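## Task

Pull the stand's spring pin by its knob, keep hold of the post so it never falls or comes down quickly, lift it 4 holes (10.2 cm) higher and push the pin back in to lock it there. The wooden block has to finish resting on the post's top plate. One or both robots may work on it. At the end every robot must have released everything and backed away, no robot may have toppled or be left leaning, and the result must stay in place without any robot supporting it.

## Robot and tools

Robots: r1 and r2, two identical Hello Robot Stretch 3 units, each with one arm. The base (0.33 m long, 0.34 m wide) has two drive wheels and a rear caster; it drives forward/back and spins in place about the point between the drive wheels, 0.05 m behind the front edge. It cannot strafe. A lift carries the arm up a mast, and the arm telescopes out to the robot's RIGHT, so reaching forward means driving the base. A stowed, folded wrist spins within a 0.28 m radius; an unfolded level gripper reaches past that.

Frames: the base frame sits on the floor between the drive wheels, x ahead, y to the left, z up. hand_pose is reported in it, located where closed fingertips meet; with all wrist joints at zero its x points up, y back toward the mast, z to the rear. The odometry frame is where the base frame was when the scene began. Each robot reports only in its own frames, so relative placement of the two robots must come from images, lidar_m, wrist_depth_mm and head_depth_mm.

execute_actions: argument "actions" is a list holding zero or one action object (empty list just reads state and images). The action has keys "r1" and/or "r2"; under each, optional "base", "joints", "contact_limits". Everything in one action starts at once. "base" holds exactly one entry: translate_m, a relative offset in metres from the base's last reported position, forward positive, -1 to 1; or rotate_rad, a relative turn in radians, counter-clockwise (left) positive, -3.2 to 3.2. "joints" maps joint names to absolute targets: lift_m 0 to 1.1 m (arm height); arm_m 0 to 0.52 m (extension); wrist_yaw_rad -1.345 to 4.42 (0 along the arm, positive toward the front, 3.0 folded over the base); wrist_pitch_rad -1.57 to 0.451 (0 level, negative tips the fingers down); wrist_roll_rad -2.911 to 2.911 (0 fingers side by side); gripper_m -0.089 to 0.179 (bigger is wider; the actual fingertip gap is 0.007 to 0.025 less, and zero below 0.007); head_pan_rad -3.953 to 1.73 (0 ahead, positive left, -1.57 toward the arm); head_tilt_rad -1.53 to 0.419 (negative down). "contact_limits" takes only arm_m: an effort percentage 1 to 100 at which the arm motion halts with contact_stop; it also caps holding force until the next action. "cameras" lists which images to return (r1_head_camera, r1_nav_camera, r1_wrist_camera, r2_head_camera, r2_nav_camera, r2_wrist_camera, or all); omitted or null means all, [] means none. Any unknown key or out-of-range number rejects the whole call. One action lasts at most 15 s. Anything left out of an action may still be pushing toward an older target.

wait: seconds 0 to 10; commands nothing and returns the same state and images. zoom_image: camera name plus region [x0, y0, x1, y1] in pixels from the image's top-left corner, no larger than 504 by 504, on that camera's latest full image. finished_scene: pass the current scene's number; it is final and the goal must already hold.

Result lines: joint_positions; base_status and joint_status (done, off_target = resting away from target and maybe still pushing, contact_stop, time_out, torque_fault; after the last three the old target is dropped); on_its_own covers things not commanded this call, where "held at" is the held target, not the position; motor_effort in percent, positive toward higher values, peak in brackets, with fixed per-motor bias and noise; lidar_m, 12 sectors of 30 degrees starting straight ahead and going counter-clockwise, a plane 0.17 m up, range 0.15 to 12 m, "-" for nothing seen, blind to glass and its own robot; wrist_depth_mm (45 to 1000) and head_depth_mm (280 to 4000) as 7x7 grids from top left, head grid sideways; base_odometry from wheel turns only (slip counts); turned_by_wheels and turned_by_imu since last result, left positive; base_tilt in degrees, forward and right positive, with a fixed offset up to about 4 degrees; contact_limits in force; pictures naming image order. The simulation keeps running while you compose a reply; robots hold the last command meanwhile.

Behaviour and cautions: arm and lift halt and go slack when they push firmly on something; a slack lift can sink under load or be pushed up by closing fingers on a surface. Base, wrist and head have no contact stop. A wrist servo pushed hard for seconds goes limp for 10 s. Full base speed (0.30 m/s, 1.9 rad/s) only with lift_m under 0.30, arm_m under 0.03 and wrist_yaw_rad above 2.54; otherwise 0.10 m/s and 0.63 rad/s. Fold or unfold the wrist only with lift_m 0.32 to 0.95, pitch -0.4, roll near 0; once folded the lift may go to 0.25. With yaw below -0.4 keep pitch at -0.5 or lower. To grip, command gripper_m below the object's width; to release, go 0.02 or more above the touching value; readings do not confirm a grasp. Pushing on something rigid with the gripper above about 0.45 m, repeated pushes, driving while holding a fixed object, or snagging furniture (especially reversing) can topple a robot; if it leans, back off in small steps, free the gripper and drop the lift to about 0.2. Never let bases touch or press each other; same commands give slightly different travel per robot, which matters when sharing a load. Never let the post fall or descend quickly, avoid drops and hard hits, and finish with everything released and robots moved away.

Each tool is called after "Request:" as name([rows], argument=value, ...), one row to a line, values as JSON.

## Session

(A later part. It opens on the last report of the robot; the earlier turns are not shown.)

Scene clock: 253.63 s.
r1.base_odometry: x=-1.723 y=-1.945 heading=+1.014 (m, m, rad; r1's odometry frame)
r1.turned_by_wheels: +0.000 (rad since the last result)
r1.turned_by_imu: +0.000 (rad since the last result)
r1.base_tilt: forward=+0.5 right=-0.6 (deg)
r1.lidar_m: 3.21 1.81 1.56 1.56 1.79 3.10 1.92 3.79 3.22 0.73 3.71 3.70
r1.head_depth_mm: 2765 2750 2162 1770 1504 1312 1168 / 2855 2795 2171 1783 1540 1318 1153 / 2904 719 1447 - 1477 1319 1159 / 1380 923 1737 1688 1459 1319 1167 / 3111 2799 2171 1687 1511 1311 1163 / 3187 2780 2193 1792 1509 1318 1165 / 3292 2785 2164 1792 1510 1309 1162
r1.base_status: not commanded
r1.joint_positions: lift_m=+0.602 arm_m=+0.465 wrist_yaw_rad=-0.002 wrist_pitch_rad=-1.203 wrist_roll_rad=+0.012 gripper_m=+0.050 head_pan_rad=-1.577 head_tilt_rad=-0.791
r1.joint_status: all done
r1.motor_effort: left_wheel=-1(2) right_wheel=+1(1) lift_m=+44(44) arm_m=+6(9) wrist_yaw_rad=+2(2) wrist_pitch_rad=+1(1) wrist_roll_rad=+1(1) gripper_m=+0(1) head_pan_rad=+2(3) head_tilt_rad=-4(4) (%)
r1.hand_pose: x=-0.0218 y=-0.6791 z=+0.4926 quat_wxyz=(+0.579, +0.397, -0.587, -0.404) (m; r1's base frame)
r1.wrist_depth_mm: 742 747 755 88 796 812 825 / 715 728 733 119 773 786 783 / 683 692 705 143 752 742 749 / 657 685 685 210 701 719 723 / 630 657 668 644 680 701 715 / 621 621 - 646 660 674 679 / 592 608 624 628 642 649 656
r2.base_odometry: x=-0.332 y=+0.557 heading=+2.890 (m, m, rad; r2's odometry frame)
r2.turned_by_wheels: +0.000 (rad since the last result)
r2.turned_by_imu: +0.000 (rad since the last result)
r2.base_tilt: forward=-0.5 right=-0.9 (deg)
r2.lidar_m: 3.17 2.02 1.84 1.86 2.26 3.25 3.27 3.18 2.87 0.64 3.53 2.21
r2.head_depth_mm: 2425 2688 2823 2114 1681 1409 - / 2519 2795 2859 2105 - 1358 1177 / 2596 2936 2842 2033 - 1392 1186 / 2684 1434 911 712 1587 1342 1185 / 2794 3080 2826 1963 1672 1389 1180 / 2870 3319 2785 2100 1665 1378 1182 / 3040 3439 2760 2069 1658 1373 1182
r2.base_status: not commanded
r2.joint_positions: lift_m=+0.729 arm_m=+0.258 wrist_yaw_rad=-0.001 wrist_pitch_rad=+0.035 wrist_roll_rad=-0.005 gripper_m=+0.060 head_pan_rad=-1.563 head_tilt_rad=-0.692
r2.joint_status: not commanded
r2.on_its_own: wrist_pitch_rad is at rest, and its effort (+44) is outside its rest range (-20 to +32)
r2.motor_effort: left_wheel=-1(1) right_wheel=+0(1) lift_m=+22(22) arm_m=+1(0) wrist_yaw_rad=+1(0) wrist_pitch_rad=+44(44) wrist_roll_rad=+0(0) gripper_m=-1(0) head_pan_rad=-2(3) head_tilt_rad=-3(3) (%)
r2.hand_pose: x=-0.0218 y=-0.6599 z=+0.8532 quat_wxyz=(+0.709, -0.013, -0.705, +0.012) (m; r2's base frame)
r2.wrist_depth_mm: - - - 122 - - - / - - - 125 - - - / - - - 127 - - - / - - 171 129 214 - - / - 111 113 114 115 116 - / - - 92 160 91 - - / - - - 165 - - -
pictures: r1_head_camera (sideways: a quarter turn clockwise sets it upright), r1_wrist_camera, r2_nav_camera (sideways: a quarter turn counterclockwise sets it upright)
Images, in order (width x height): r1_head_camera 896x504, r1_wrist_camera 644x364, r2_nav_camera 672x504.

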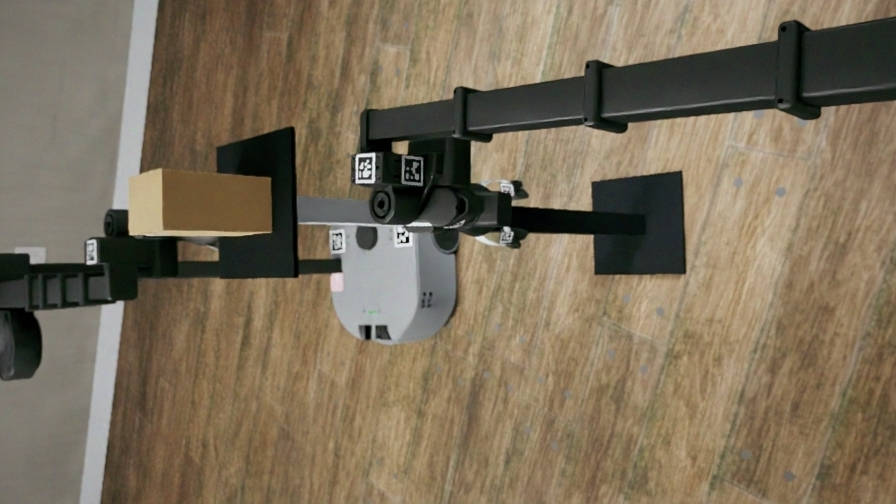

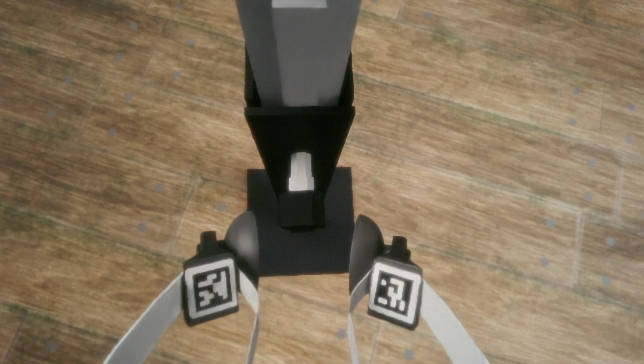

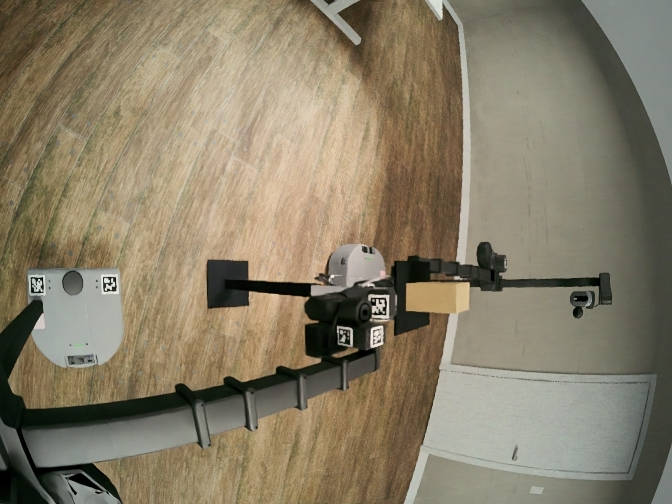

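Request:
execute_actions([
  {"r1":{"joints":{"arm_m":0.488},"contact_limits":{"arm_m":15}}},
], cameras=["r1_wrist_camera"])

Request:
execute_actions([
  {"r1":{"joints":{"gripper_m":-0.035}}},
], cameras=["r1_wrist_camera"])

Request:
execute_actions([
  {"r1":{"joints":{"arm_m":0.468}}},
], cameras=["r1_wrist_camera"])

Scene clock: 257.77 s.
r1.base_odometry: x=-1.723 y=-1.945 heading=+1.014 (m, m, rad; r1's odometry frame)
r1.turned_by_wheels: +0.000 (rad since the last result)
r1.turned_by_imu: +0.001 (rad since the last result)
r1.base_tilt: forward=+0.3 right=-0.7 (deg)
r1.lidar_m: 3.20 1.80 1.56 1.56 1.79 3.09 1.93 3.80 3.24 0.73 3.71 3.71
r1.head_depth_mm: 2768 2764 2151 1773 1505 1333 1184 / 2861 2726 2169 1792 1545 1314 1140 / 2957 719 844 1689 1481 1313 1158 / 1375 925 1751 1729 1469 1312 1159 / 3065 2758 2150 1705 1507 1317 1166 / 3232 2776 2176 1765 1511 1319 1161 / 3298 2782 2193 1789 1521 1324 1165
r1.base_status: not commanded
r1.joint_positions: lift_m=+0.602 arm_m=+0.488 wrist_yaw_rad=-0.002 wrist_pitch_rad=-1.203 wrist_roll_rad=+0.012 gripper_m=+0.050 head_pan_rad=-1.577 head_tilt_rad=-0.791
r1.joint_status: all done
r1.motor_effort: left_wheel=-2(2) right_wheel=+1(1) lift_m=+44(44) arm_m=+7(5) wrist_yaw_rad=+2(2) wrist_pitch_rad=+1(1) wrist_roll_rad=+1(1) gripper_m=+0(1) head_pan_rad=+3(3) head_tilt_rad=-4(4) (%)
r1.contact_limits: arm_m 15 (drawing in: default 32, maximum 53; extending or still: default 44, maximum 72)
r1.hand_pose: x=-0.0218 y=-0.7021 z=+0.4926 quat_wxyz=(+0.579, +0.397, -0.587, -0.404) (m; r1's base frame)
r1.wrist_depth_mm: 739 751 56 56 802 816 810 / 720 722 76 72 764 776 796 / 678 703 711 95 722 725 787 / 677 660 666 135 710 702 729 / 646 650 673 220 680 678 706 / 618 638 - 637 650 687 673 / 597 609 613 639 647 654 650
r2.base_odometry: x=-0.332 y=+0.557 heading=+2.890 (m, m, rad; r2's odometry frame)
r2.turned_by_wheels: +0.000 (rad since the last result)
r2.turned_by_imu: +0.000 (rad since the last result)
r2.base_tilt: forward=-0.5 right=-0.8 (deg)
r2.lidar_m: 3.19 2.03 1.84 1.85 2.26 3.25 3.28 3.18 2.87 0.64 3.54 2.20
r2.head_depth_mm: 2418 2709 2830 2115 1690 1420 - / 2527 2767 2882 2129 - 1365 1180 / 2595 2920 2873 2036 - 1391 1188 / 2677 1437 941 713 1580 1343 1183 / 2811 3075 2803 1953 1666 1393 1186 / 2914 3283 2792 2081 1670 1382 1183 / 3014 3422 2779 2079 1667 1378 1176
r2.base_status: not commanded
r2.joint_positions: lift_m=+0.729 arm_m=+0.258 wrist_yaw_rad=-0.001 wrist_pitch_rad=+0.035 wrist_roll_rad=-0.005 gripper_m=+0.060 head_pan_rad=-1.563 head_tilt_rad=-0.692
r2.joint_status: not commanded
r2.on_its_own: wrist_pitch_rad is at rest, and its effort (+44) is outside its rest range (-20 to +32)
r2.motor_effort: left_wheel=-1(1) right_wheel=+1(1) lift_m=+22(22) arm_m=+1(0) wrist_yaw_rad=+0(0) wrist_pitch_rad=+44(44) wrist_roll_rad=+0(0) gripper_m=+0(0) head_pan_rad=-2(3) head_tilt_rad=-4(5) (%)
r2.hand_pose: x=-0.0218 y=-0.6599 z=+0.8532 quat_wxyz=(+0.709, -0.013, -0.705, +0.012) (m; r2's base frame)
r2.wrist_depth_mm: - - - 122 - - - / - - - 124 - - - / - - - 127 - - - / - - 172 129 215 - - / - 112 113 114 115 116 - / - - 92 160 92 - - / - - - 165 - - -
pictures: r1_wrist_camera
Images, in order (width x height): r1_wrist_camera 644x364.

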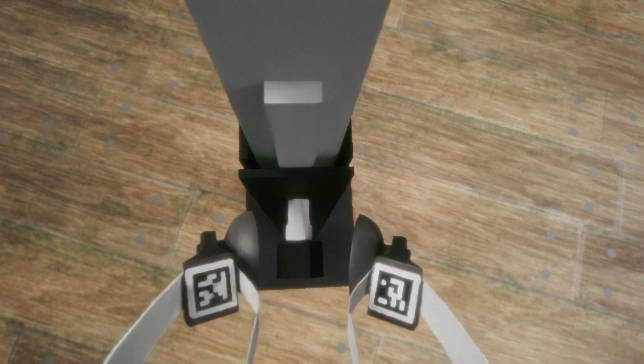

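Scene clock: 259.10 s.
r1.base_odometry: x=-1.723 y=-1.945 heading=+1.015 (m, m, rad; r1's odometry frame)
r1.turned_by_wheels: +0.000 (rad since the last result)
r1.turned_by_imu: +0.000 (rad since the last result)
r1.base_tilt: forward=+0.4 right=-0.5 (deg)
r1.lidar_m: 3.21 1.80 1.56 1.56 1.80 3.11 1.93 3.77 3.23 0.73 3.72 3.70
r1.head_depth_mm: 2802 2796 2147 1769 1511 1327 1179 / 2848 2778 2162 1780 1538 1305 1142 / 2923 720 840 1688 1478 1313 1163 / 1377 922 1747 1698 1454 1312 1161 / 3091 2759 2158 1695 1505 1306 1165 / 3246 2775 2171 1768 1514 1318 1166 / 3284 2782 2163 1794 1513 1319 1160
r1.base_status: not commanded
r1.joint_positions: lift_m=+0.602 arm_m=+0.488 wrist_yaw_rad=+0.002 wrist_pitch_rad=-1.201 wrist_roll_rad=+0.012 gripper_m=-0.034 head_pan_rad=-1.577 head_tilt_rad=-0.791
r1.joint_status: all done
r1.motor_effort: left_wheel=+1(1) right_wheel=-5(4) lift_m=+43(44) arm_m=+6(7) wrist_yaw_rad=+0(2) wrist_pitch_rad=+0(1) wrist_roll_rad=+1(1) gripper_m=-20(95) head_pan_rad=+3(3) head_tilt_rad=-4(5) (%)
r1.hand_pose: x=-0.0215 y=-0.7029 z=+0.4928 quat_wxyz=(+0.580, +0.398, -0.586, -0.402) (m; r1's base frame)
r1.wrist_depth_mm: 731 747 55 56 785 810 823 / 721 707 75 72 762 766 795 / 699 697 695 94 749 758 742 / 662 678 669 133 711 733 727 / 647 646 668 165 678 693 686 / 632 636 - 641 675 669 665 / 605 621 613 638 630 641 650
r2.base_odometry: x=-0.332 y=+0.557 heading=+2.890 (m, m, rad; r2's odometry frame)
r2.turned_by_wheels: +0.000 (rad since the last result)
r2.turned_by_imu: +0.000 (rad since the last result)
r2.base_tilt: forward=-0.5 right=-0.8 (deg)
r2.lidar_m: 3.19 2.03 1.84 1.85 2.26 3.24 3.28 3.21 2.87 0.64 3.55 2.20
r2.head_depth_mm: 2437 2670 2839 2120 1690 1419 - / 2509 2807 2842 2129 - 1357 1178 / 2590 2909 2848 2030 - 1397 1192 / 2654 1434 939 715 1574 1346 1187 / 2768 3078 2839 1947 1661 1390 1184 / 2884 3278 2788 2081 1659 1375 1186 / 3011 3424 2768 2072 1673 1373 1172
r2.base_status: not commanded
r2.joint_positions: lift_m=+0.729 arm_m=+0.258 wrist_yaw_rad=-0.001 wrist_pitch_rad=+0.035 wrist_roll_rad=-0.005 gripper_m=+0.060 head_pan_rad=-1.563 head_tilt_rad=-0.692
r2.joint_status: not commanded
r2.on_its_own: wrist_pitch_rad is at rest, and its effort (+44) is outside its rest range (-20 to +32)
r2.motor_effort: left_wheel=-1(0) right_wheel=+1(1) lift_m=+22(22) arm_m=+0(0) wrist_yaw_rad=+0(1) wrist_pitch_rad=+44(44) wrist_roll_rad=+0(0) gripper_m=-1(1) head_pan_rad=-3(3) head_tilt_rad=-4(3) (%)
r2.hand_pose: x=-0.0218 y=-0.6599 z=+0.8532 quat_wxyz=(+0.709, -0.013, -0.705, +0.012) (m; r2's base frame)
r2.wrist_depth_mm: - - - 122 - - - / - - - 125 - - - / - - - 127 - - - / - - 170 129 215 - - / - 112 113 114 115 116 - / - - 93 161 92 - - / - - - 165 - - -
pictures: r1_wrist_camera
Images, in order (width x height): r1_wrist_camera 644x364.

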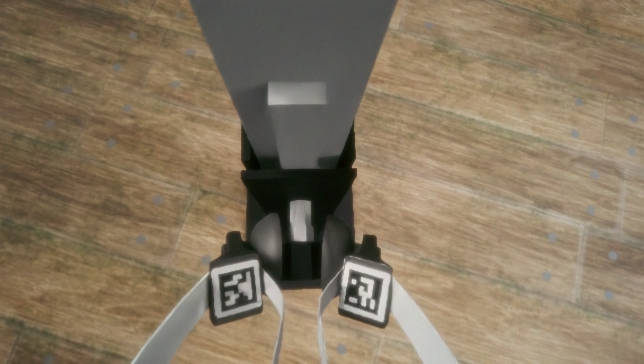

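Scene clock: 260.13 s.
r1.base_odometry: x=-1.723 y=-1.945 heading=+1.015 (m, m, rad; r1's odometry frame)
r1.turned_by_wheels: +0.000 (rad since the last result)
r1.turned_by_imu: +0.000 (rad since the last result)
r1.base_tilt: forward=+0.6 right=-0.7 (deg)
r1.lidar_m: 3.21 1.80 1.56 1.56 1.80 3.08 1.92 3.78 3.24 0.73 3.71 3.69
r1.head_depth_mm: 2788 2788 2168 1788 1502 1324 1170 / 2853 2785 2153 1814 1545 1309 1154 / 2899 722 1450 - 1491 1320 1163 / 1383 922 1747 1677 1463 1309 1164 / 3070 2767 2163 1699 1515 1314 1165 / 3228 2792 2162 1771 1507 1323 1169 / 3328 2799 2185 1784 1512 1319 1166
r1.base_status: not commanded
r1.joint_positions: lift_m=+0.602 arm_m=+0.469 wrist_yaw_rad=+0.002 wrist_pitch_rad=-1.145 wrist_roll_rad=+0.012 gripper_m=-0.034 head_pan_rad=-1.577 head_tilt_rad=-0.791
r1.joint_status: all done
r1.on_its_own: wrist_pitch_rad is at rest, and its effort (-26) is outside its rest range (-20 to +32)
r1.motor_effort: left_wheel=+0(1) right_wheel=-5(4) lift_m=+44(44) arm_m=-13(13) wrist_yaw_rad=-1(1) wrist_pitch_rad=-26(27) wrist_roll_rad=+1(1) gripper_m=-20(20) head_pan_rad=+3(3) head_tilt_rad=-5(4) (%)
r1.hand_pose: x=-0.0215 y=-0.6976 z=+0.4971 quat_wxyz=(+0.591, +0.381, -0.597, -0.385) (m; r1's base frame)
r1.wrist_depth_mm: 793 782 78 72 845 883 855 / 742 758 744 86 781 794 822 / 712 714 718 121 753 776 797 / 677 678 699 169 718 736 741 / 642 649 666 172 689 691 713 / 631 648 - 644 665 685 697 / 597 618 622 632 624 640 661
r2.base_odometry: x=-0.332 y=+0.557 heading=+2.890 (m, m, rad; r2's odometry frame)
r2.turned_by_wheels: +0.000 (rad since the last result)
r2.turned_by_imu: +0.000 (rad since the last result)
r2.base_tilt: forward=-0.5 right=-0.8 (deg)
r2.lidar_m: 3.18 2.03 1.84 1.85 2.26 3.25 3.27 3.19 2.87 0.64 3.55 2.21
r2.head_depth_mm: 2429 2673 2829 2114 1685 1413 - / 2505 2752 2861 2116 - 1361 1178 / 2590 2919 2830 2024 - 1390 1184 / 2679 1439 910 713 1602 1347 1190 / 2784 3097 2818 1930 1659 1386 1182 / 2897 3258 2806 2093 1662 1376 1180 / 2984 3427 2798 2064 1645 1379 1176
r2.base_status: not commanded
r2.joint_positions: lift_m=+0.729 arm_m=+0.258 wrist_yaw_rad=-0.001 wrist_pitch_rad=+0.035 wrist_roll_rad=-0.005 gripper_m=+0.060 head_pan_rad=-1.563 head_tilt_rad=-0.692
r2.joint_status: not commanded
r2.on_its_own: wrist_pitch_rad is at rest, and its effort (+44) is outside its rest range (-20 to +32)
r2.motor_effort: left_wheel=-1(1) right_wheel=+1(2) lift_m=+22(22) arm_m=+0(1) wrist_yaw_rad=+1(1) wrist_pitch_rad=+44(44) wrist_roll_rad=+0(0) gripper_m=-1(1) head_pan_rad=-3(2) head_tilt_rad=-3(3) (%)
r2.hand_pose: x=-0.0218 y=-0.6599 z=+0.8532 quat_wxyz=(+0.709, -0.013, -0.705, +0.012) (m; r2's base frame)
r2.wrist_depth_mm: - - - 123 - - - / - - - 125 - - - / - - - 127 - - - / - - 170 129 215 - - / - 111 113 114 115 116 - / - - 92 159 91 - - / - - - 164 - - -
pictures: r1_wrist_camera
Images, in order (width x height): r1_wrist_camera 644x364.

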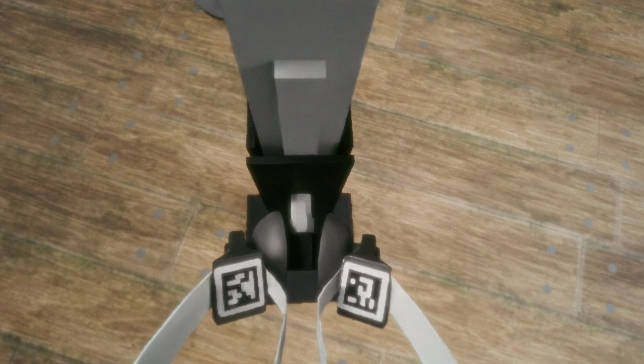

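Request:
execute_actions([
  {"r1":{"joints":{"gripper_m":-0.08,"lift_m":0.598}}},
], cameras=[])

Request:
execute_actions([
  {"r1":{"joints":{"arm_m":0.45,"lift_m":0.595}}},
], cameras=["r1_wrist_camera"])

Scene clock: 263.37 s.
r1.base_odometry: x=-1.723 y=-1.945 heading=+1.015 (m, m, rad; r1's odometry frame)
r1.turned_by_wheels: +0.000 (rad since the last result)
r1.turned_by_imu: +0.000 (rad since the last result)
r1.base_tilt: forward=+0.3 right=-0.6 (deg)
r1.lidar_m: 3.22 1.80 1.56 1.56 1.80 3.09 1.93 3.80 3.23 0.73 3.74 3.68
r1.head_depth_mm: 2804 2722 2176 1778 1508 1318 1158 / 2877 2701 2182 1827 1550 1311 1152 / 2903 721 1460 - 1478 1320 1167 / 1385 923 1737 1701 1457 1322 1164 / 3079 2804 2180 1693 1509 1311 1159 / 3213 2729 2183 1791 1517 1322 1165 / 3321 2804 2177 1782 1519 1316 1163
r1.base_status: not commanded
r1.joint_positions: lift_m=+0.599 arm_m=+0.469 wrist_yaw_rad=+0.002 wrist_pitch_rad=-1.141 wrist_roll_rad=+0.012 gripper_m=-0.079 head_pan_rad=-1.577 head_tilt_rad=-0.791
r1.joint_status: all done
r1.on_its_own: wrist_pitch_rad is at rest, and its effort (-28) is outside its rest range (-20 to +32)
r1.motor_effort: left_wheel=+0(0) right_wheel=-4(4) lift_m=+21(38) arm_m=-11(12) wrist_yaw_rad=-1(1) wrist_pitch_rad=-28(28) wrist_roll_rad=+1(1) gripper_m=-34(100) head_pan_rad=+3(3) head_tilt_rad=-4(4) (%)
r1.hand_pose: x=-0.0215 y=-0.6985 z=+0.4943 quat_wxyz=(+0.592, +0.380, -0.598, -0.384) (m; r1's base frame)
r1.wrist_depth_mm: 762 780 77 71 820 849 874 / 726 770 761 85 789 812 819 / 722 723 725 120 747 774 776 / 671 681 709 165 729 724 736 / 646 667 658 170 695 697 705 / 615 640 - 629 657 678 684 / 601 608 608 622 620 642 663
r2.base_odometry: x=-0.332 y=+0.557 heading=+2.890 (m, m, rad; r2's odometry frame)
r2.turned_by_wheels: +0.000 (rad since the last result)
r2.turned_by_imu: +0.000 (rad since the last result)
r2.base_tilt: forward=-0.5 right=-0.8 (deg)
r2.lidar_m: 3.17 2.03 1.84 1.85 2.26 3.26 3.28 3.17 2.87 0.64 3.55 2.20
r2.head_depth_mm: 2456 2679 2853 2118 1687 1419 - / 2487 2789 2869 2116 - 1355 1179 / 2609 2867 2826 2025 - 1384 1185 / 2682 1442 940 712 1597 1340 1186 / 2798 3074 2807 1967 1664 1387 1184 / 2909 3266 2787 2076 1656 1381 1184 / 3005 3428 2794 2078 1668 1375 1180
r2.base_status: not commanded
r2.joint_positions: lift_m=+0.729 arm_m=+0.258 wrist_yaw_rad=-0.001 wrist_pitch_rad=+0.035 wrist_roll_rad=-0.005 gripper_m=+0.060 head_pan_rad=-1.563 head_tilt_rad=-0.692
r2.joint_status: not commanded
r2.on_its_own: wrist_pitch_rad is at rest, and its effort (+44) is outside its rest range (-20 to +32)
r2.motor_effort: left_wheel=-1(1) right_wheel=+1(1) lift_m=+22(22) arm_m=+0(1) wrist_yaw_rad=+1(2) wrist_pitch_rad=+44(44) wrist_roll_rad=+0(0) gripper_m=-1(0) head_pan_rad=-3(4) head_tilt_rad=-3(3) (%)
r2.hand_pose: x=-0.0218 y=-0.6599 z=+0.8532 quat_wxyz=(+0.709, -0.013, -0.705, +0.012) (m; r2's base frame)
r2.wrist_depth_mm: - - - 123 - - - / - - - 125 - - - / - - - 127 - - - / - - 170 129 215 - - / - 112 112 114 115 116 - / - - 92 160 91 - - / - - - 164 - - -
pictures: none
No camera images: the call's "cameras" was empty. Leave "cameras" out to get every camera's image.

Scene clock: 264.37 s.
r1.base_odometry: x=-1.723 y=-1.945 heading=+1.015 (m, m, rad; r1's odometry frame)
r1.turned_by_wheels: +0.000 (rad since the last result)
r1.turned_by_imu: +0.000 (rad since the last result)
r1.base_tilt: forward=+0.6 right=-0.5 (deg)
r1.lidar_m: 3.21 1.80 1.56 1.56 1.80 3.10 1.92 3.80 3.23 0.73 3.73 3.69
r1.head_depth_mm: 2743 2759 2165 1786 1510 1308 1169 / 2836 2774 2147 1827 1541 1312 1139 / 2914 721 2021 - 1484 1310 1165 / 1379 916 1735 1687 1469 1313 1152 / 3041 2804 2181 1677 1519 1312 1170 / 3156 2807 2186 1776 1503 1312 1161 / 3268 2785 2170 1778 1510 1311 1159
r1.base_status: not commanded
r1.joint_positions: lift_m=+0.596 arm_m=+0.451 wrist_yaw_rad=+0.002 wrist_pitch_rad=-1.088 wrist_roll_rad=+0.012 gripper_m=-0.074 head_pan_rad=-1.577 head_tilt_rad=-0.791
r1.joint_status: lift_m contact_stop (moved -0.003 of -0.004); the others done
r1.on_its_own: gripper_m is held at -0.073, not at your -0.080, by its stall guard, which is still easing; lift_m is slack since a contact_stop, until your next command for it; arm_m is at rest, and its effort (-16) is outside its rest range (-14 to +14); wrist_pitch_rad is at rest, and its effort (-53) is outside its rest range (-20 to +32)
r1.motor_effort: left_wheel=+1(1) right_wheel=-4(4) lift_m=+35(35) arm_m=-16(16) wrist_yaw_rad=-1(1) wrist_pitch_rad=-53(53) wrist_roll_rad=+1(1) gripper_m=-12(34) head_pan_rad=+3(3) head_tilt_rad=-4(4) (%)
r1.hand_pose: x=-0.0214 y=-0.6936 z=+0.4964 quat_wxyz=(+0.602, +0.364, -0.608, -0.368) (m; r1's base frame)
r1.wrist_depth_mm: 820 839 724 85 897 906 906 / 770 780 775 101 824 831 883 / 711 749 740 134 776 811 802 / 694 712 714 175 725 754 766 / 671 664 689 172 698 714 719 / 626 631 - 636 667 678 675 / 607 598 603 635 628 651 658
r2.base_odometry: x=-0.332 y=+0.557 heading=+2.890 (m, m, rad; r2's odometry frame)
r2.turned_by_wheels: +0.000 (rad since the last result)
r2.turned_by_imu: +0.000 (rad since the last result)
r2.base_tilt: forward=-0.5 right=-0.7 (deg)
r2.lidar_m: 3.18 2.03 1.84 1.85 2.26 3.25 3.29 3.18 2.88 0.64 3.57 2.20
r2.head_depth_mm: 2418 2683 2842 2126 1684 1413 - / 2498 2809 2853 2111 - 1358 1176 / 2617 2930 2856 2020 - 1387 1188 / 2670 1449 922 713 1589 1340 1188 / 2803 3063 2786 1950 1666 1386 1180 / 2881 3280 2817 2065 1655 1384 1178 / 3002 3451 2787 2062 1666 1371 1180
r2.base_status: not commanded
r2.joint_positions: lift_m=+0.729 arm_m=+0.258 wrist_yaw_rad=-0.001 wrist_pitch_rad=+0.035 wrist_roll_rad=-0.005 gripper_m=+0.060 head_pan_rad=-1.563 head_tilt_rad=-0.692
r2.joint_status: not commanded
r2.on_its_own: wrist_pitch_rad is at rest, and its effort (+44) is outside its rest range (-20 to +32)
r2.motor_effort: left_wheel=-1(1) right_wheel=+1(1) lift_m=+22(22) arm_m=+0(1) wrist_yaw_rad=+1(1) wrist_pitch_rad=+44(44) wrist_roll_rad=+0(0) gripper_m=-1(1) head_pan_rad=-2(2) head_tilt_rad=-3(4) (%)
r2.hand_pose: x=-0.0218 y=-0.6599 z=+0.8532 quat_wxyz=(+0.709, -0.013, -0.705, +0.012) (m; r2's base frame)
r2.wrist_depth_mm: - - - 122 - - - / - - - 125 - - - / - - - 127 - - - / - - 171 129 216 - - / - 112 113 114 115 116 - / - - 93 161 91 - - / - - - 164 - - -
pictures: r1_wrist_camera
Images, in order (width x height): r1_wrist_camera 644x364.

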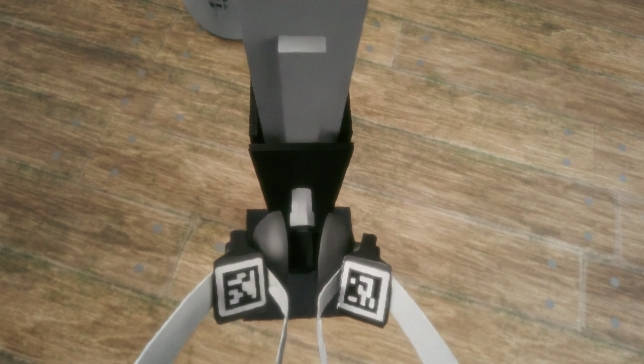

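Request:
execute_actions([
  {"r2":{"joints":{"lift_m":0.724}},"r1":{"joints":{"gripper_m":-0.085,"lift_m":0.598}}},
], cameras=["r1_wrist_camera"])

Request:
execute_actions([
  {"r2":{"joints":{"lift_m":0.734}}},
], cameras=["r1_wrist_camera"])

Scene clock: 269.13 s.
r1.base_odometry: x=-1.723 y=-1.945 heading=+1.015 (m, m, rad; r1's odometry frame)
r1.turned_by_wheels: +0.000 (rad since the last result)
r1.turned_by_imu: +0.001 (rad since the last result)
r1.base_tilt: forward=+0.5 right=-0.7 (deg)
r1.lidar_m: 3.21 1.80 1.56 1.56 1.80 3.10 1.92 3.79 3.23 0.73 3.74 3.69
r1.head_depth_mm: 2789 2771 2144 1777 1525 1308 1157 / 2853 2792 2175 1820 1542 1308 1155 / 2947 718 2013 - 1483 1308 1163 / 1378 924 1747 1693 1466 1316 1159 / 3012 2759 2168 1693 1511 1322 1156 / 3207 2787 2169 1788 1507 1306 1164 / 3299 2768 2177 1796 1507 1322 1162
r1.base_status: not commanded
r1.joint_positions: lift_m=+0.598 arm_m=+0.451 wrist_yaw_rad=+0.002 wrist_pitch_rad=-1.094 wrist_roll_rad=+0.012 gripper_m=-0.084 head_pan_rad=-1.577 head_tilt_rad=-0.791
r1.joint_status: all done
r1.on_its_own: arm_m is at rest, and its effort (-15) is outside its rest range (-14 to +14); wrist_pitch_rad is at rest, and its effort (-50) is outside its rest range (-20 to +32)
r1.motor_effort: left_wheel=+1(1) right_wheel=-4(3) lift_m=+42(46) arm_m=-15(17) wrist_yaw_rad=-1(2) wrist_pitch_rad=-50(53) wrist_roll_rad=+1(1) gripper_m=-36(100) head_pan_rad=+2(2) head_tilt_rad=-4(4) (%)
r1.hand_pose: x=-0.0214 y=-0.6919 z=+0.4977 quat_wxyz=(+0.601, +0.366, -0.607, -0.370) (m; r1's base frame)
r1.wrist_depth_mm: 801 838 758 87 884 899 940 / 767 790 798 103 821 854 864 / 719 751 719 138 784 806 804 / 667 706 718 176 750 744 765 / 659 659 709 173 700 710 712 / 639 642 - 636 676 682 677 / 598 606 607 622 638 625 651
r2.base_odometry: x=-0.332 y=+0.557 heading=+2.890 (m, m, rad; r2's odometry frame)
r2.turned_by_wheels: +0.000 (rad since the last result)
r2.turned_by_imu: +0.001 (rad since the last result)
r2.base_tilt: forward=-0.5 right=-0.9 (deg)
r2.lidar_m: 3.19 2.03 1.84 1.85 2.26 3.24 3.27 3.19 2.88 0.64 3.55 2.21
r2.head_depth_mm: 2419 2673 2829 2136 1689 1434 - / 2505 2779 2897 2129 - - 1195 / 2599 2911 2840 1998 - 1394 1192 / 2656 1445 918 713 1626 1343 1188 / 2802 3107 2853 1953 1662 1390 1184 / 2890 3292 2806 2080 1653 1378 1179 / 3015 3437 2782 2091 1655 1382 1178
r2.base_status: not commanded
r2.joint_positions: lift_m=+0.724 arm_m=+0.258 wrist_yaw_rad=-0.001 wrist_pitch_rad=+0.049 wrist_roll_rad=-0.005 gripper_m=+0.060 head_pan_rad=-1.563 head_tilt_rad=-0.692
r2.joint_status: all done
r2.on_its_own: wrist_pitch_rad is at rest, and its effort (+39) is outside its rest range (-20 to +32)
r2.motor_effort: left_wheel=-2(1) right_wheel=+1(1) lift_m=+21(20) arm_m=+0(1) wrist_yaw_rad=+1(1) wrist_pitch_rad=+39(44) wrist_roll_rad=+0(0) gripper_m=+0(1) head_pan_rad=-2(5) head_tilt_rad=-4(4) (%)
r2.hand_pose: x=-0.0218 y=-0.6601 z=+0.8514 quat_wxyz=(+0.709, -0.018, -0.705, +0.017) (m; r2's base frame)
r2.wrist_depth_mm: - - - 124 - - - / - - - 126 - - - / - - - 127 - - - / - - 171 129 221 - - / - 108 109 110 112 113 - / - - 93 159 92 - - / - - - 163 - - -
pictures: r1_wrist_camera
Images, in order (width x height): r1_wrist_camera 644x364.

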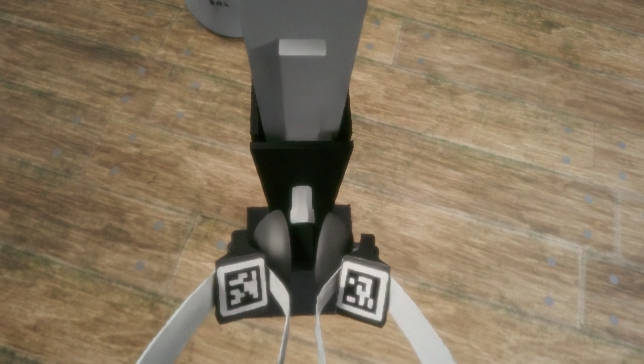

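Scene clock: 269.87 s.
r1.base_odometry: x=-1.723 y=-1.945 heading=+1.015 (m, m, rad; r1's odometry frame)
r1.turned_by_wheels: +0.000 (rad since the last result)
r1.turned_by_imu: +0.000 (rad since the last result)
r1.base_tilt: forward=+0.5 right=-0.6 (deg)
r1.lidar_m: 3.22 1.79 1.56 1.56 1.79 3.09 1.93 3.79 3.24 0.73 3.71 3.70
r1.head_depth_mm: 2783 2745 2140 1776 1513 1311 1156 / 2872 2782 2151 1816 1542 1319 1155 / 2915 719 2015 - 1470 1315 1161 / 1361 923 1732 1687 1468 1321 1165 / 3088 2779 2171 1695 1499 1321 1159 / 3254 2792 2152 1778 1516 1309 1163 / 3308 2807 2168 1795 1513 1313 1167
r1.base_status: not commanded
r1.joint_positions: lift_m=+0.598 arm_m=+0.451 wrist_yaw_rad=+0.002 wrist_pitch_rad=-1.094 wrist_roll_rad=+0.012 gripper_m=-0.080 head_pan_rad=-1.577 head_tilt_rad=-0.791
r1.joint_status: not commanded
r1.on_its_own: wrist_pitch_rad is at rest, and its effort (-50) is outside its rest range (-20 to +32)
r1.motor_effort: left_wheel=+1(1) right_wheel=-4(3) lift_m=+42(41) arm_m=-14(14) wrist_yaw_rad=-2(1) wrist_pitch_rad=-50(50) wrist_roll_rad=+1(1) gripper_m=-35(36) head_pan_rad=+3(2) head_tilt_rad=-4(4) (%)
r1.hand_pose: x=-0.0214 y=-0.6919 z=+0.4977 quat_wxyz=(+0.601, +0.366, -0.607, -0.370) (m; r1's base frame)
r1.wrist_depth_mm: 815 826 739 86 881 914 922 / 755 786 782 103 826 830 877 / 725 754 757 138 776 798 804 / 686 706 712 176 750 739 756 / 659 669 669 172 721 709 719 / 625 643 - 640 660 676 670 / 596 600 606 621 644 648 663
r2.base_odometry: x=-0.332 y=+0.557 heading=+2.890 (m, m, rad; r2's odometry frame)
r2.turned_by_wheels: +0.000 (rad since the last result)
r2.turned_by_imu: +0.000 (rad since the last result)
r2.base_tilt: forward=-0.5 right=-0.9 (deg)
r2.lidar_m: 3.19 2.03 1.84 1.86 2.26 3.25 3.28 3.20 2.87 0.64 3.58 2.21
r2.head_depth_mm: 2428 2685 2852 2130 1682 1428 - / 2516 2792 2856 2120 - 1361 1182 / 2574 2898 2808 2029 - 1391 1190 / 2658 1444 919 715 1617 1337 1183 / 2788 3086 2804 1957 1656 1378 1183 / 2899 3280 2813 2081 1653 1381 1183 / 3007 3411 2767 2079 1659 1380 1179
r2.base_status: not commanded
r2.joint_positions: lift_m=+0.733 arm_m=+0.258 wrist_yaw_rad=-0.001 wrist_pitch_rad=+0.024 wrist_roll_rad=-0.005 gripper_m=+0.060 head_pan_rad=-1.563 head_tilt_rad=-0.692
r2.joint_status: all done
r2.on_its_own: wrist_pitch_rad is at rest, and its effort (+48) is outside its rest range (-20 to +32)
r2.motor_effort: left_wheel=-1(1) right_wheel=+1(1) lift_m=+32(31) arm_m=+0(0) wrist_yaw_rad=+0(0) wrist_pitch_rad=+48(50) wrist_roll_rad=+0(0) gripper_m=+0(1) head_pan_rad=-2(1) head_tilt_rad=-4(3) (%)
r2.hand_pose: x=-0.0218 y=-0.6597 z=+0.8542 quat_wxyz=(+0.709, -0.009, -0.705, +0.008) (m; r2's base frame)
r2.wrist_depth_mm: - - - 121 - - - / - - - 124 - - - / - - - 126 - - - / - - 171 129 213 - - / - 114 115 117 118 119 - / - - 92 161 91 - - / - - - 165 - - -
pictures: r1_wrist_camera
Images, in order (width x height): r1_wrist_camera 644x364.

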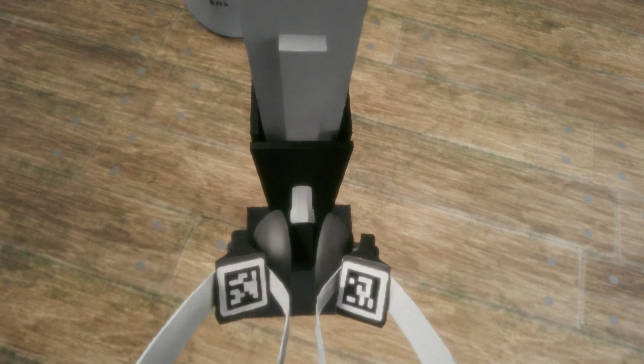

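Request:
execute_actions([
  {"r2":{"joints":{"lift_m":0.729}},"r1":{"joints":{"gripper_m":0.05,"lift_m":0.602,"arm_m":0.494}}},
], cameras=[])

Request:
execute_actions([
  {"r1":{"joints":{"gripper_m":-0.089}}},
], cameras=["r1_wrist_camera"])

Request:
execute_actions([
  {"r1":{"joints":{"arm_m":0.44,"lift_m":0.594}}},
], cameras=["r1_wrist_camera"])

Scene clock: 278.10 s.
r1.base_odometry: x=-1.723 y=-1.945 heading=+1.015 (m, m, rad; r1's odometry frame)
r1.turned_by_wheels: +0.000 (rad since the last result)
r1.turned_by_imu: +0.001 (rad since the last result)
r1.base_tilt: forward=+0.5 right=-0.6 (deg)
r1.lidar_m: 3.23 1.80 1.56 1.56 1.79 3.10 1.92 3.79 3.23 0.73 3.72 3.68
r1.head_depth_mm: 2775 2803 2174 1788 1505 1336 1184 / 2875 2766 2182 1767 1544 1308 1157 / 2985 722 831 1693 1481 1317 1174 / 1381 925 1754 1688 1467 1306 1164 / 3097 2759 2164 1688 1515 1314 1158 / 3182 2773 2169 1780 1511 1310 1161 / 3303 2775 2161 1792 1513 1313 1166
r1.base_status: not commanded
r1.joint_positions: lift_m=+0.602 arm_m=+0.494 wrist_yaw_rad=+0.002 wrist_pitch_rad=-1.208 wrist_roll_rad=+0.012 gripper_m=+0.050 head_pan_rad=-1.577 head_tilt_rad=-0.791
r1.joint_status: all done
r1.motor_effort: left_wheel=-1(1) right_wheel=+0(4) lift_m=+34(43) arm_m=+7(14) wrist_yaw_rad=+0(1) wrist_pitch_rad=+3(49) wrist_roll_rad=+1(1) gripper_m=+0(79) head_pan_rad=+2(3) head_tilt_rad=-5(4) (%)
r1.hand_pose: x=-0.0215 y=-0.7069 z=+0.4926 quat_wxyz=(+0.579, +0.400, -0.585, -0.404) (m; r1's base frame)
r1.wrist_depth_mm: 718 750 48 49 789 824 808 / 707 733 64 62 742 773 789 / 692 684 690 80 753 741 765 / 671 663 679 123 711 707 738 / 645 641 660 228 683 703 710 / 632 619 - 647 663 679 684 / 606 610 623 633 644 655 659
r2.base_odometry: x=-0.332 y=+0.557 heading=+2.890 (m, m, rad; r2's odometry frame)
r2.turned_by_wheels: +0.000 (rad since the last result)
r2.turned_by_imu: +0.001 (rad since the last result)
r2.base_tilt: forward=-0.5 right=-0.9 (deg)
r2.lidar_m: 3.17 2.03 1.84 1.85 2.26 3.26 3.27 3.19 2.87 0.64 3.54 2.21
r2.head_depth_mm: 2437 2668 2816 2136 1690 1429 - / 2511 2803 2887 2110 - 1361 1189 / 2569 2876 2835 2035 - 1390 1186 / 2675 1439 939 713 1577 1339 1191 / 2783 3114 2809 1945 1666 1386 1182 / 2915 3294 2810 2079 1659 1379 1182 / 3027 3434 2788 2066 1655 1369 1180
r2.base_status: not commanded
r2.joint_positions: lift_m=+0.729 arm_m=+0.258 wrist_yaw_rad=-0.001 wrist_pitch_rad=+0.034 wrist_roll_rad=-0.005 gripper_m=+0.060 head_pan_rad=-1.563 head_tilt_rad=-0.692
r2.joint_status: all done
r2.on_its_own: wrist_pitch_rad is at rest, and its effort (+44) is outside its rest range (-20 to +32)
r2.motor_effort: left_wheel=-1(1) right_wheel=+1(1) lift_m=+21(30) arm_m=+0(1) wrist_yaw_rad=+0(0) wrist_pitch_rad=+44(48) wrist_roll_rad=+0(0) gripper_m=-1(0) head_pan_rad=-3(3) head_tilt_rad=-4(4) (%)
r2.hand_pose: x=-0.0218 y=-0.6599 z=+0.8524 quat_wxyz=(+0.709, -0.012, -0.705, +0.011) (m; r2's base frame)
r2.wrist_depth_mm: - - - 122 - - - / - - - 124 - - - / - - - 127 - - - / - - 171 129 215 - - / - 112 113 114 115 116 - / - - 93 161 92 - - / - - - 164 - - -
pictures: none
No camera images: the call's "cameras" was empty. Leave "cameras" out to get every camera's image.

Scene clock: 279.97 s.
r1.base_odometry: x=-1.723 y=-1.945 heading=+1.015 (m, m, rad; r1's odometry frame)
r1.turned_by_wheels: +0.000 (rad since the last result)
r1.turned_by_imu: +0.001 (rad since the last result)
r1.base_tilt: forward=+0.5 right=-0.5 (deg)
r1.lidar_m: 3.21 1.80 1.55 1.56 1.79 3.08 1.93 3.79 3.24 0.73 3.71 3.69
r1.head_depth_mm: 2778 2777 2169 1775 1500 1340 1177 / 2809 2790 2158 1770 1542 1324 1149 / 2899 718 832 1701 1478 1314 1167 / 1377 921 1763 1681 1467 1313 1161 / 3064 2766 2179 1678 1511 1324 1166 / 3187 2769 2156 1766 1508 1322 1164 / 3270 2772 2157 1787 1516 1314 1164
r1.base_status: not commanded
r1.joint_positions: lift_m=+0.602 arm_m=+0.494 wrist_yaw_rad=+0.006 wrist_pitch_rad=-1.202 wrist_roll_rad=+0.008 gripper_m=-0.087 head_pan_rad=-1.577 head_tilt_rad=-0.791
r1.joint_status: all done
r1.motor_effort: left_wheel=+1(1) right_wheel=-5(5) lift_m=+36(36) arm_m=+4(7) wrist_yaw_rad=-4(4) wrist_pitch_rad=+0(4) wrist_roll_rad=+3(3) gripper_m=-39(100) head_pan_rad=+3(3) head_tilt_rad=-4(4) (%)
r1.hand_pose: x=-0.0212 y=-0.7086 z=+0.4930 quat_wxyz=(+0.582, +0.400, -0.584, -0.400) (m; r1's base frame)
r1.wrist_depth_mm: 721 753 48 49 778 784 822 / 697 718 63 60 748 767 788 / 695 699 705 76 729 745 762 / 663 675 651 123 708 724 726 / 654 652 670 171 682 690 694 / 621 623 - 154 661 661 674 / 606 603 619 628 643 642 663
r2.base_odometry: x=-0.332 y=+0.557 heading=+2.890 (m, m, rad; r2's odometry frame)
r2.turned_by_wheels: +0.000 (rad since the last result)
r2.turned_by_imu: +0.000 (rad since the last result)
r2.base_tilt: forward=-0.5 right=-0.8 (deg)
r2.lidar_m: 3.21 2.03 1.84 1.85 2.26 3.25 3.27 3.20 2.87 0.64 3.56 2.21
r2.head_depth_mm: 2413 2676 2866 2132 1692 1431 - / 2475 2801 2835 2114 - 1363 1191 / 2590 2885 2830 2029 - 1391 1187 / 2685 1433 936 715 1583 1340 1188 / 2789 3081 2831 1940 1664 1385 1185 / 2929 3292 2793 2087 1672 1392 1179 / 3016 3462 2786 2076 1641 1380 1180
r2.base_status: not commanded
r2.joint_positions: lift_m=+0.729 arm_m=+0.258 wrist_yaw_rad=-0.001 wrist_pitch_rad=+0.034 wrist_roll_rad=-0.005 gripper_m=+0.060 head_pan_rad=-1.563 head_tilt_rad=-0.692
r2.joint_status: not commanded
r2.on_its_own: wrist_pitch_rad is at rest, and its effort (+44) is outside its rest range (-20 to +32)
r2.motor_effort: left_wheel=-2(1) right_wheel=+1(1) lift_m=+21(21) arm_m=+1(0) wrist_yaw_rad=+1(0) wrist_pitch_rad=+44(44) wrist_roll_rad=+0(0) gripper_m=-1(1) head_pan_rad=-3(2) head_tilt_rad=-5(4) (%)
r2.hand_pose: x=-0.0218 y=-0.6599 z=+0.8524 quat_wxyz=(+0.709, -0.012, -0.705, +0.011) (m; r2's base frame)
r2.wrist_depth_mm: - - - 122 - - - / - - - 125 - - - / - - - 127 - - - / - - 171 130 216 - - / - 112 113 114 115 117 - / - - 93 160 91 - - / - - - 164 - - -
pictures: r1_wrist_camera
Images, in order (width x height): r1_wrist_camera 644x364.

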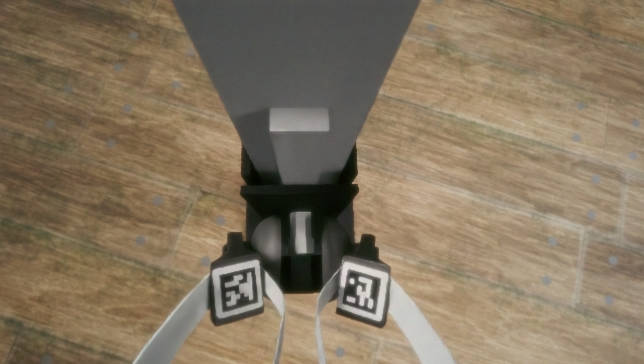

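Scene clock: 281.50 s.
r1.base_odometry: x=-1.723 y=-1.945 heading=+1.015 (m, m, rad; r1's odometry frame)
r1.turned_by_wheels: +0.000 (rad since the last result)
r1.turned_by_imu: +0.000 (rad since the last result)
r1.base_tilt: forward=+0.4 right=-0.5 (deg)
r1.lidar_m: 3.22 1.80 1.56 1.56 1.80 3.08 1.93 3.78 3.23 0.73 3.72 3.69
r1.head_depth_mm: 2790 2727 2150 1777 1501 1312 1171 / 2842 2778 2181 1816 1540 1312 1138 / 2892 720 1978 - 1489 1319 1163 / 1392 919 1756 1694 1470 1314 1164 / 3063 2747 2168 1711 1505 1318 1155 / 3196 2822 2179 1776 1516 1309 1165 / 3314 2784 2180 1792 1526 1309 1167
r1.base_status: not commanded
r1.joint_positions: lift_m=+0.594 arm_m=+0.441 wrist_yaw_rad=+0.003 wrist_pitch_rad=-1.050 wrist_roll_rad=+0.007 gripper_m=-0.081 head_pan_rad=-1.577 head_tilt_rad=-0.791
r1.joint_status: all done
r1.on_its_own: gripper_m is held at -0.082, not at your -0.089, by its stall guard, which is still easing; arm_m is at rest, and its effort (-17) is outside its rest range (-14 to +14); wrist_pitch_rad is at rest, and its effort (-70) is outside its rest range (-20 to +32)
r1.motor_effort: left_wheel=+1(2) right_wheel=-4(6) lift_m=+36(37) arm_m=-17(18) wrist_yaw_rad=-2(4) wrist_pitch_rad=-70(70) wrist_roll_rad=+3(3) gripper_m=-36(40) head_pan_rad=+3(3) head_tilt_rad=-5(4) (%)
r1.hand_pose: x=-0.0213 y=-0.6926 z=+0.4984 quat_wxyz=(+0.610, +0.354, -0.613, -0.355) (m; r1's base frame)
r1.wrist_depth_mm: 832 856 738 91 940 941 949 / 795 861 807 107 855 881 924 / 750 759 764 139 792 834 867 / 706 720 735 178 746 762 772 / 658 677 688 176 715 729 738 / 636 638 - 628 679 677 700 / 599 602 613 621 626 630 662
r2.base_odometry: x=-0.332 y=+0.557 heading=+2.890 (m, m, rad; r2's odometry frame)
r2.turned_by_wheels: +0.000 (rad since the last result)
r2.turned_by_imu: +0.000 (rad since the last result)
r2.base_tilt: forward=-0.4 right=-0.8 (deg)
r2.lidar_m: 3.21 2.03 1.84 1.85 2.26 3.24 3.26 3.20 2.88 0.64 3.54 2.21
r2.head_depth_mm: 2447 2680 2841 2120 1683 1434 - / 2522 2797 2842 2113 - 1357 1184 / 2611 2923 2862 2048 - 1390 1182 / 2674 1457 922 713 1623 1342 1187 / 2790 3125 2810 1939 1662 1383 1181 / 2922 3258 2783 2095 1655 1384 1183 / 3014 3405 2777 2072 1666 1384 1178
r2.base_status: not commanded
r2.joint_positions: lift_m=+0.729 arm_m=+0.258 wrist_yaw_rad=-0.001 wrist_pitch_rad=+0.034 wrist_roll_rad=-0.005 gripper_m=+0.060 head_pan_rad=-1.563 head_tilt_rad=-0.692
r2.joint_status: not commanded
r2.on_its_own: wrist_pitch_rad is at rest, and its effort (+44) is outside its rest range (-20 to +32)
r2.motor_effort: left_wheel=-1(1) right_wheel=+2(1) lift_m=+22(22) arm_m=+0(0) wrist_yaw_rad=+1(1) wrist_pitch_rad=+44(45) wrist_roll_rad=+0(0) gripper_m=+0(1) head_pan_rad=-3(5) head_tilt_rad=-3(3) (%)
r2.hand_pose: x=-0.0218 y=-0.6599 z=+0.8524 quat_wxyz=(+0.709, -0.012, -0.705, +0.011) (m; r2's base frame)
r2.wrist_depth_mm: - - - 122 - - - / - - - 125 - - - / - - - 127 - - - / - - 170 129 215 - - / - 112 113 114 115 116 - / - - 93 160 92 - - / - - - 164 - - -
pictures: r1_wrist_camera
Images, in order (width x height): r1_wrist_camera 644x364.

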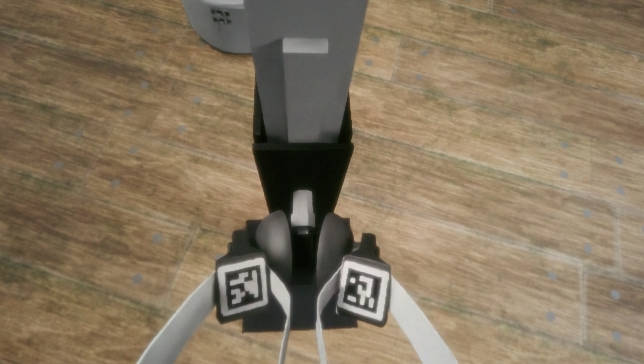

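Request:
execute_actions([
  {"r1":{"joints":{"arm_m":0.425,"gripper_m":-0.088}},"r2":{"joints":{"lift_m":0.7315}}},
], cameras=["r1_wrist_camera"])

Scene clock: 284.93 s.
r1.base_odometry: x=-1.723 y=-1.945 heading=+1.014 (m, m, rad; r1's odometry frame)
r1.turned_by_wheels: +0.000 (rad since the last result)
r1.turned_by_imu: +0.000 (rad since the last result)
r1.base_tilt: forward=+0.5 right=-0.7 (deg)
r1.lidar_m: 3.21 1.80 1.56 1.56 1.80 3.07 1.93 3.76 3.24 0.73 3.74 3.70
r1.head_depth_mm: 2795 2787 2154 1796 1513 1314 1155 / 2829 2753 2175 1804 1535 1306 1142 / 2963 717 2012 - 1475 1311 1159 / 1378 921 1742 1689 1480 1323 1165 / 3033 2744 2187 1686 1508 1309 1164 / 3210 2753 2191 1765 1510 1323 1158 / 3328 2774 2153 1791 1512 1314 1164
r1.base_status: not commanded
r1.joint_positions: lift_m=+0.594 arm_m=+0.425 wrist_yaw_rad=+0.003 wrist_pitch_rad=-1.202 wrist_roll_rad=+0.008 gripper_m=-0.084 head_pan_rad=-1.577 head_tilt_rad=-0.791
r1.joint_status: gripper_m off_target (ended at -0.084, target -0.088); the others done
r1.motor_effort: left_wheel=-1(5) right_wheel=+1(9) lift_m=+31(36) arm_m=-6(20) wrist_yaw_rad=-1(3) wrist_pitch_rad=+0(72) wrist_roll_rad=+3(4) gripper_m=-30(99) head_pan_rad=+3(3) head_tilt_rad=-3(4) (%)
r1.hand_pose: x=-0.0214 y=-0.6403 z=+0.4852 quat_wxyz=(+0.581, +0.399, -0.585, -0.401) (m; r1's base frame)
r1.wrist_depth_mm: 747 744 745 138 776 789 803 / 714 698 724 177 746 786 793 / 688 690 711 232 719 726 757 / 651 654 678 677 687 701 719 / 646 648 650 653 669 684 707 / 611 633 640 - 661 662 664 / 587 598 608 632 620 646 647
r2.base_odometry: x=-0.332 y=+0.557 heading=+2.890 (m, m, rad; r2's odometry frame)
r2.turned_by_wheels: +0.000 (rad since the last result)
r2.turned_by_imu: +0.000 (rad since the last result)
r2.base_tilt: forward=-0.5 right=-0.8 (deg)
r2.lidar_m: 3.17 2.03 1.84 1.85 2.26 3.26 3.26 3.20 2.87 0.64 3.53 2.20
r2.head_depth_mm: 2414 2686 2840 2123 1688 1418 - / 2490 2792 2898 2129 - 1362 1172 / 2596 2895 2805 2026 - 1391 1188 / 2654 1460 924 712 1614 1343 1194 / 2787 3073 2796 1953 1670 1384 1185 / 2887 3304 2799 2076 1654 1381 1188 / 2983 3386 2785 2081 1649 1376 1180
r2.base_status: not commanded
r2.joint_positions: lift_m=+0.731 arm_m=+0.258 wrist_yaw_rad=-0.001 wrist_pitch_rad=+0.029 wrist_roll_rad=-0.005 gripper_m=+0.060 head_pan_rad=-1.563 head_tilt_rad=-0.692
r2.joint_status: all done
r2.on_its_own: wrist_pitch_rad is at rest, and its effort (+47) is outside its rest range (-20 to +32)
r2.motor_effort: left_wheel=-1(0) right_wheel=+1(1) lift_m=+32(35) arm_m=+1(0) wrist_yaw_rad=+1(0) wrist_pitch_rad=+47(47) wrist_roll_rad=+0(0) gripper_m=-1(0) head_pan_rad=-3(2) head_tilt_rad=-4(4) (%)
r2.hand_pose: x=-0.0218 y=-0.6598 z=+0.8529 quat_wxyz=(+0.709, -0.010, -0.705, +0.009) (m; r2's base frame)
r2.wrist_depth_mm: - - - 122 - - - / - - - 124 - - - / - - - 126 - - - / - - 171 129 214 - - / - 114 115 116 117 118 - / - - 92 161 91 - - / - - - 165 - - -
pictures: r1_wrist_camera
Images, in order (width x height): r1_wrist_camera 644x364.

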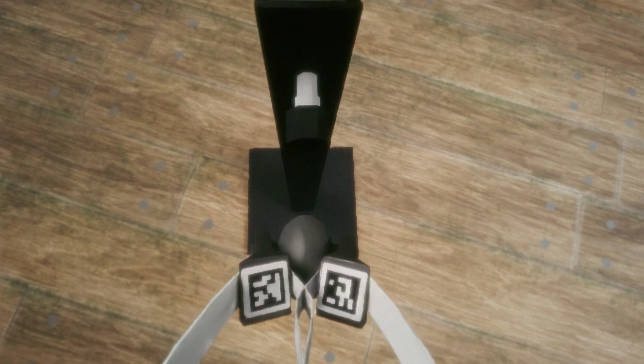

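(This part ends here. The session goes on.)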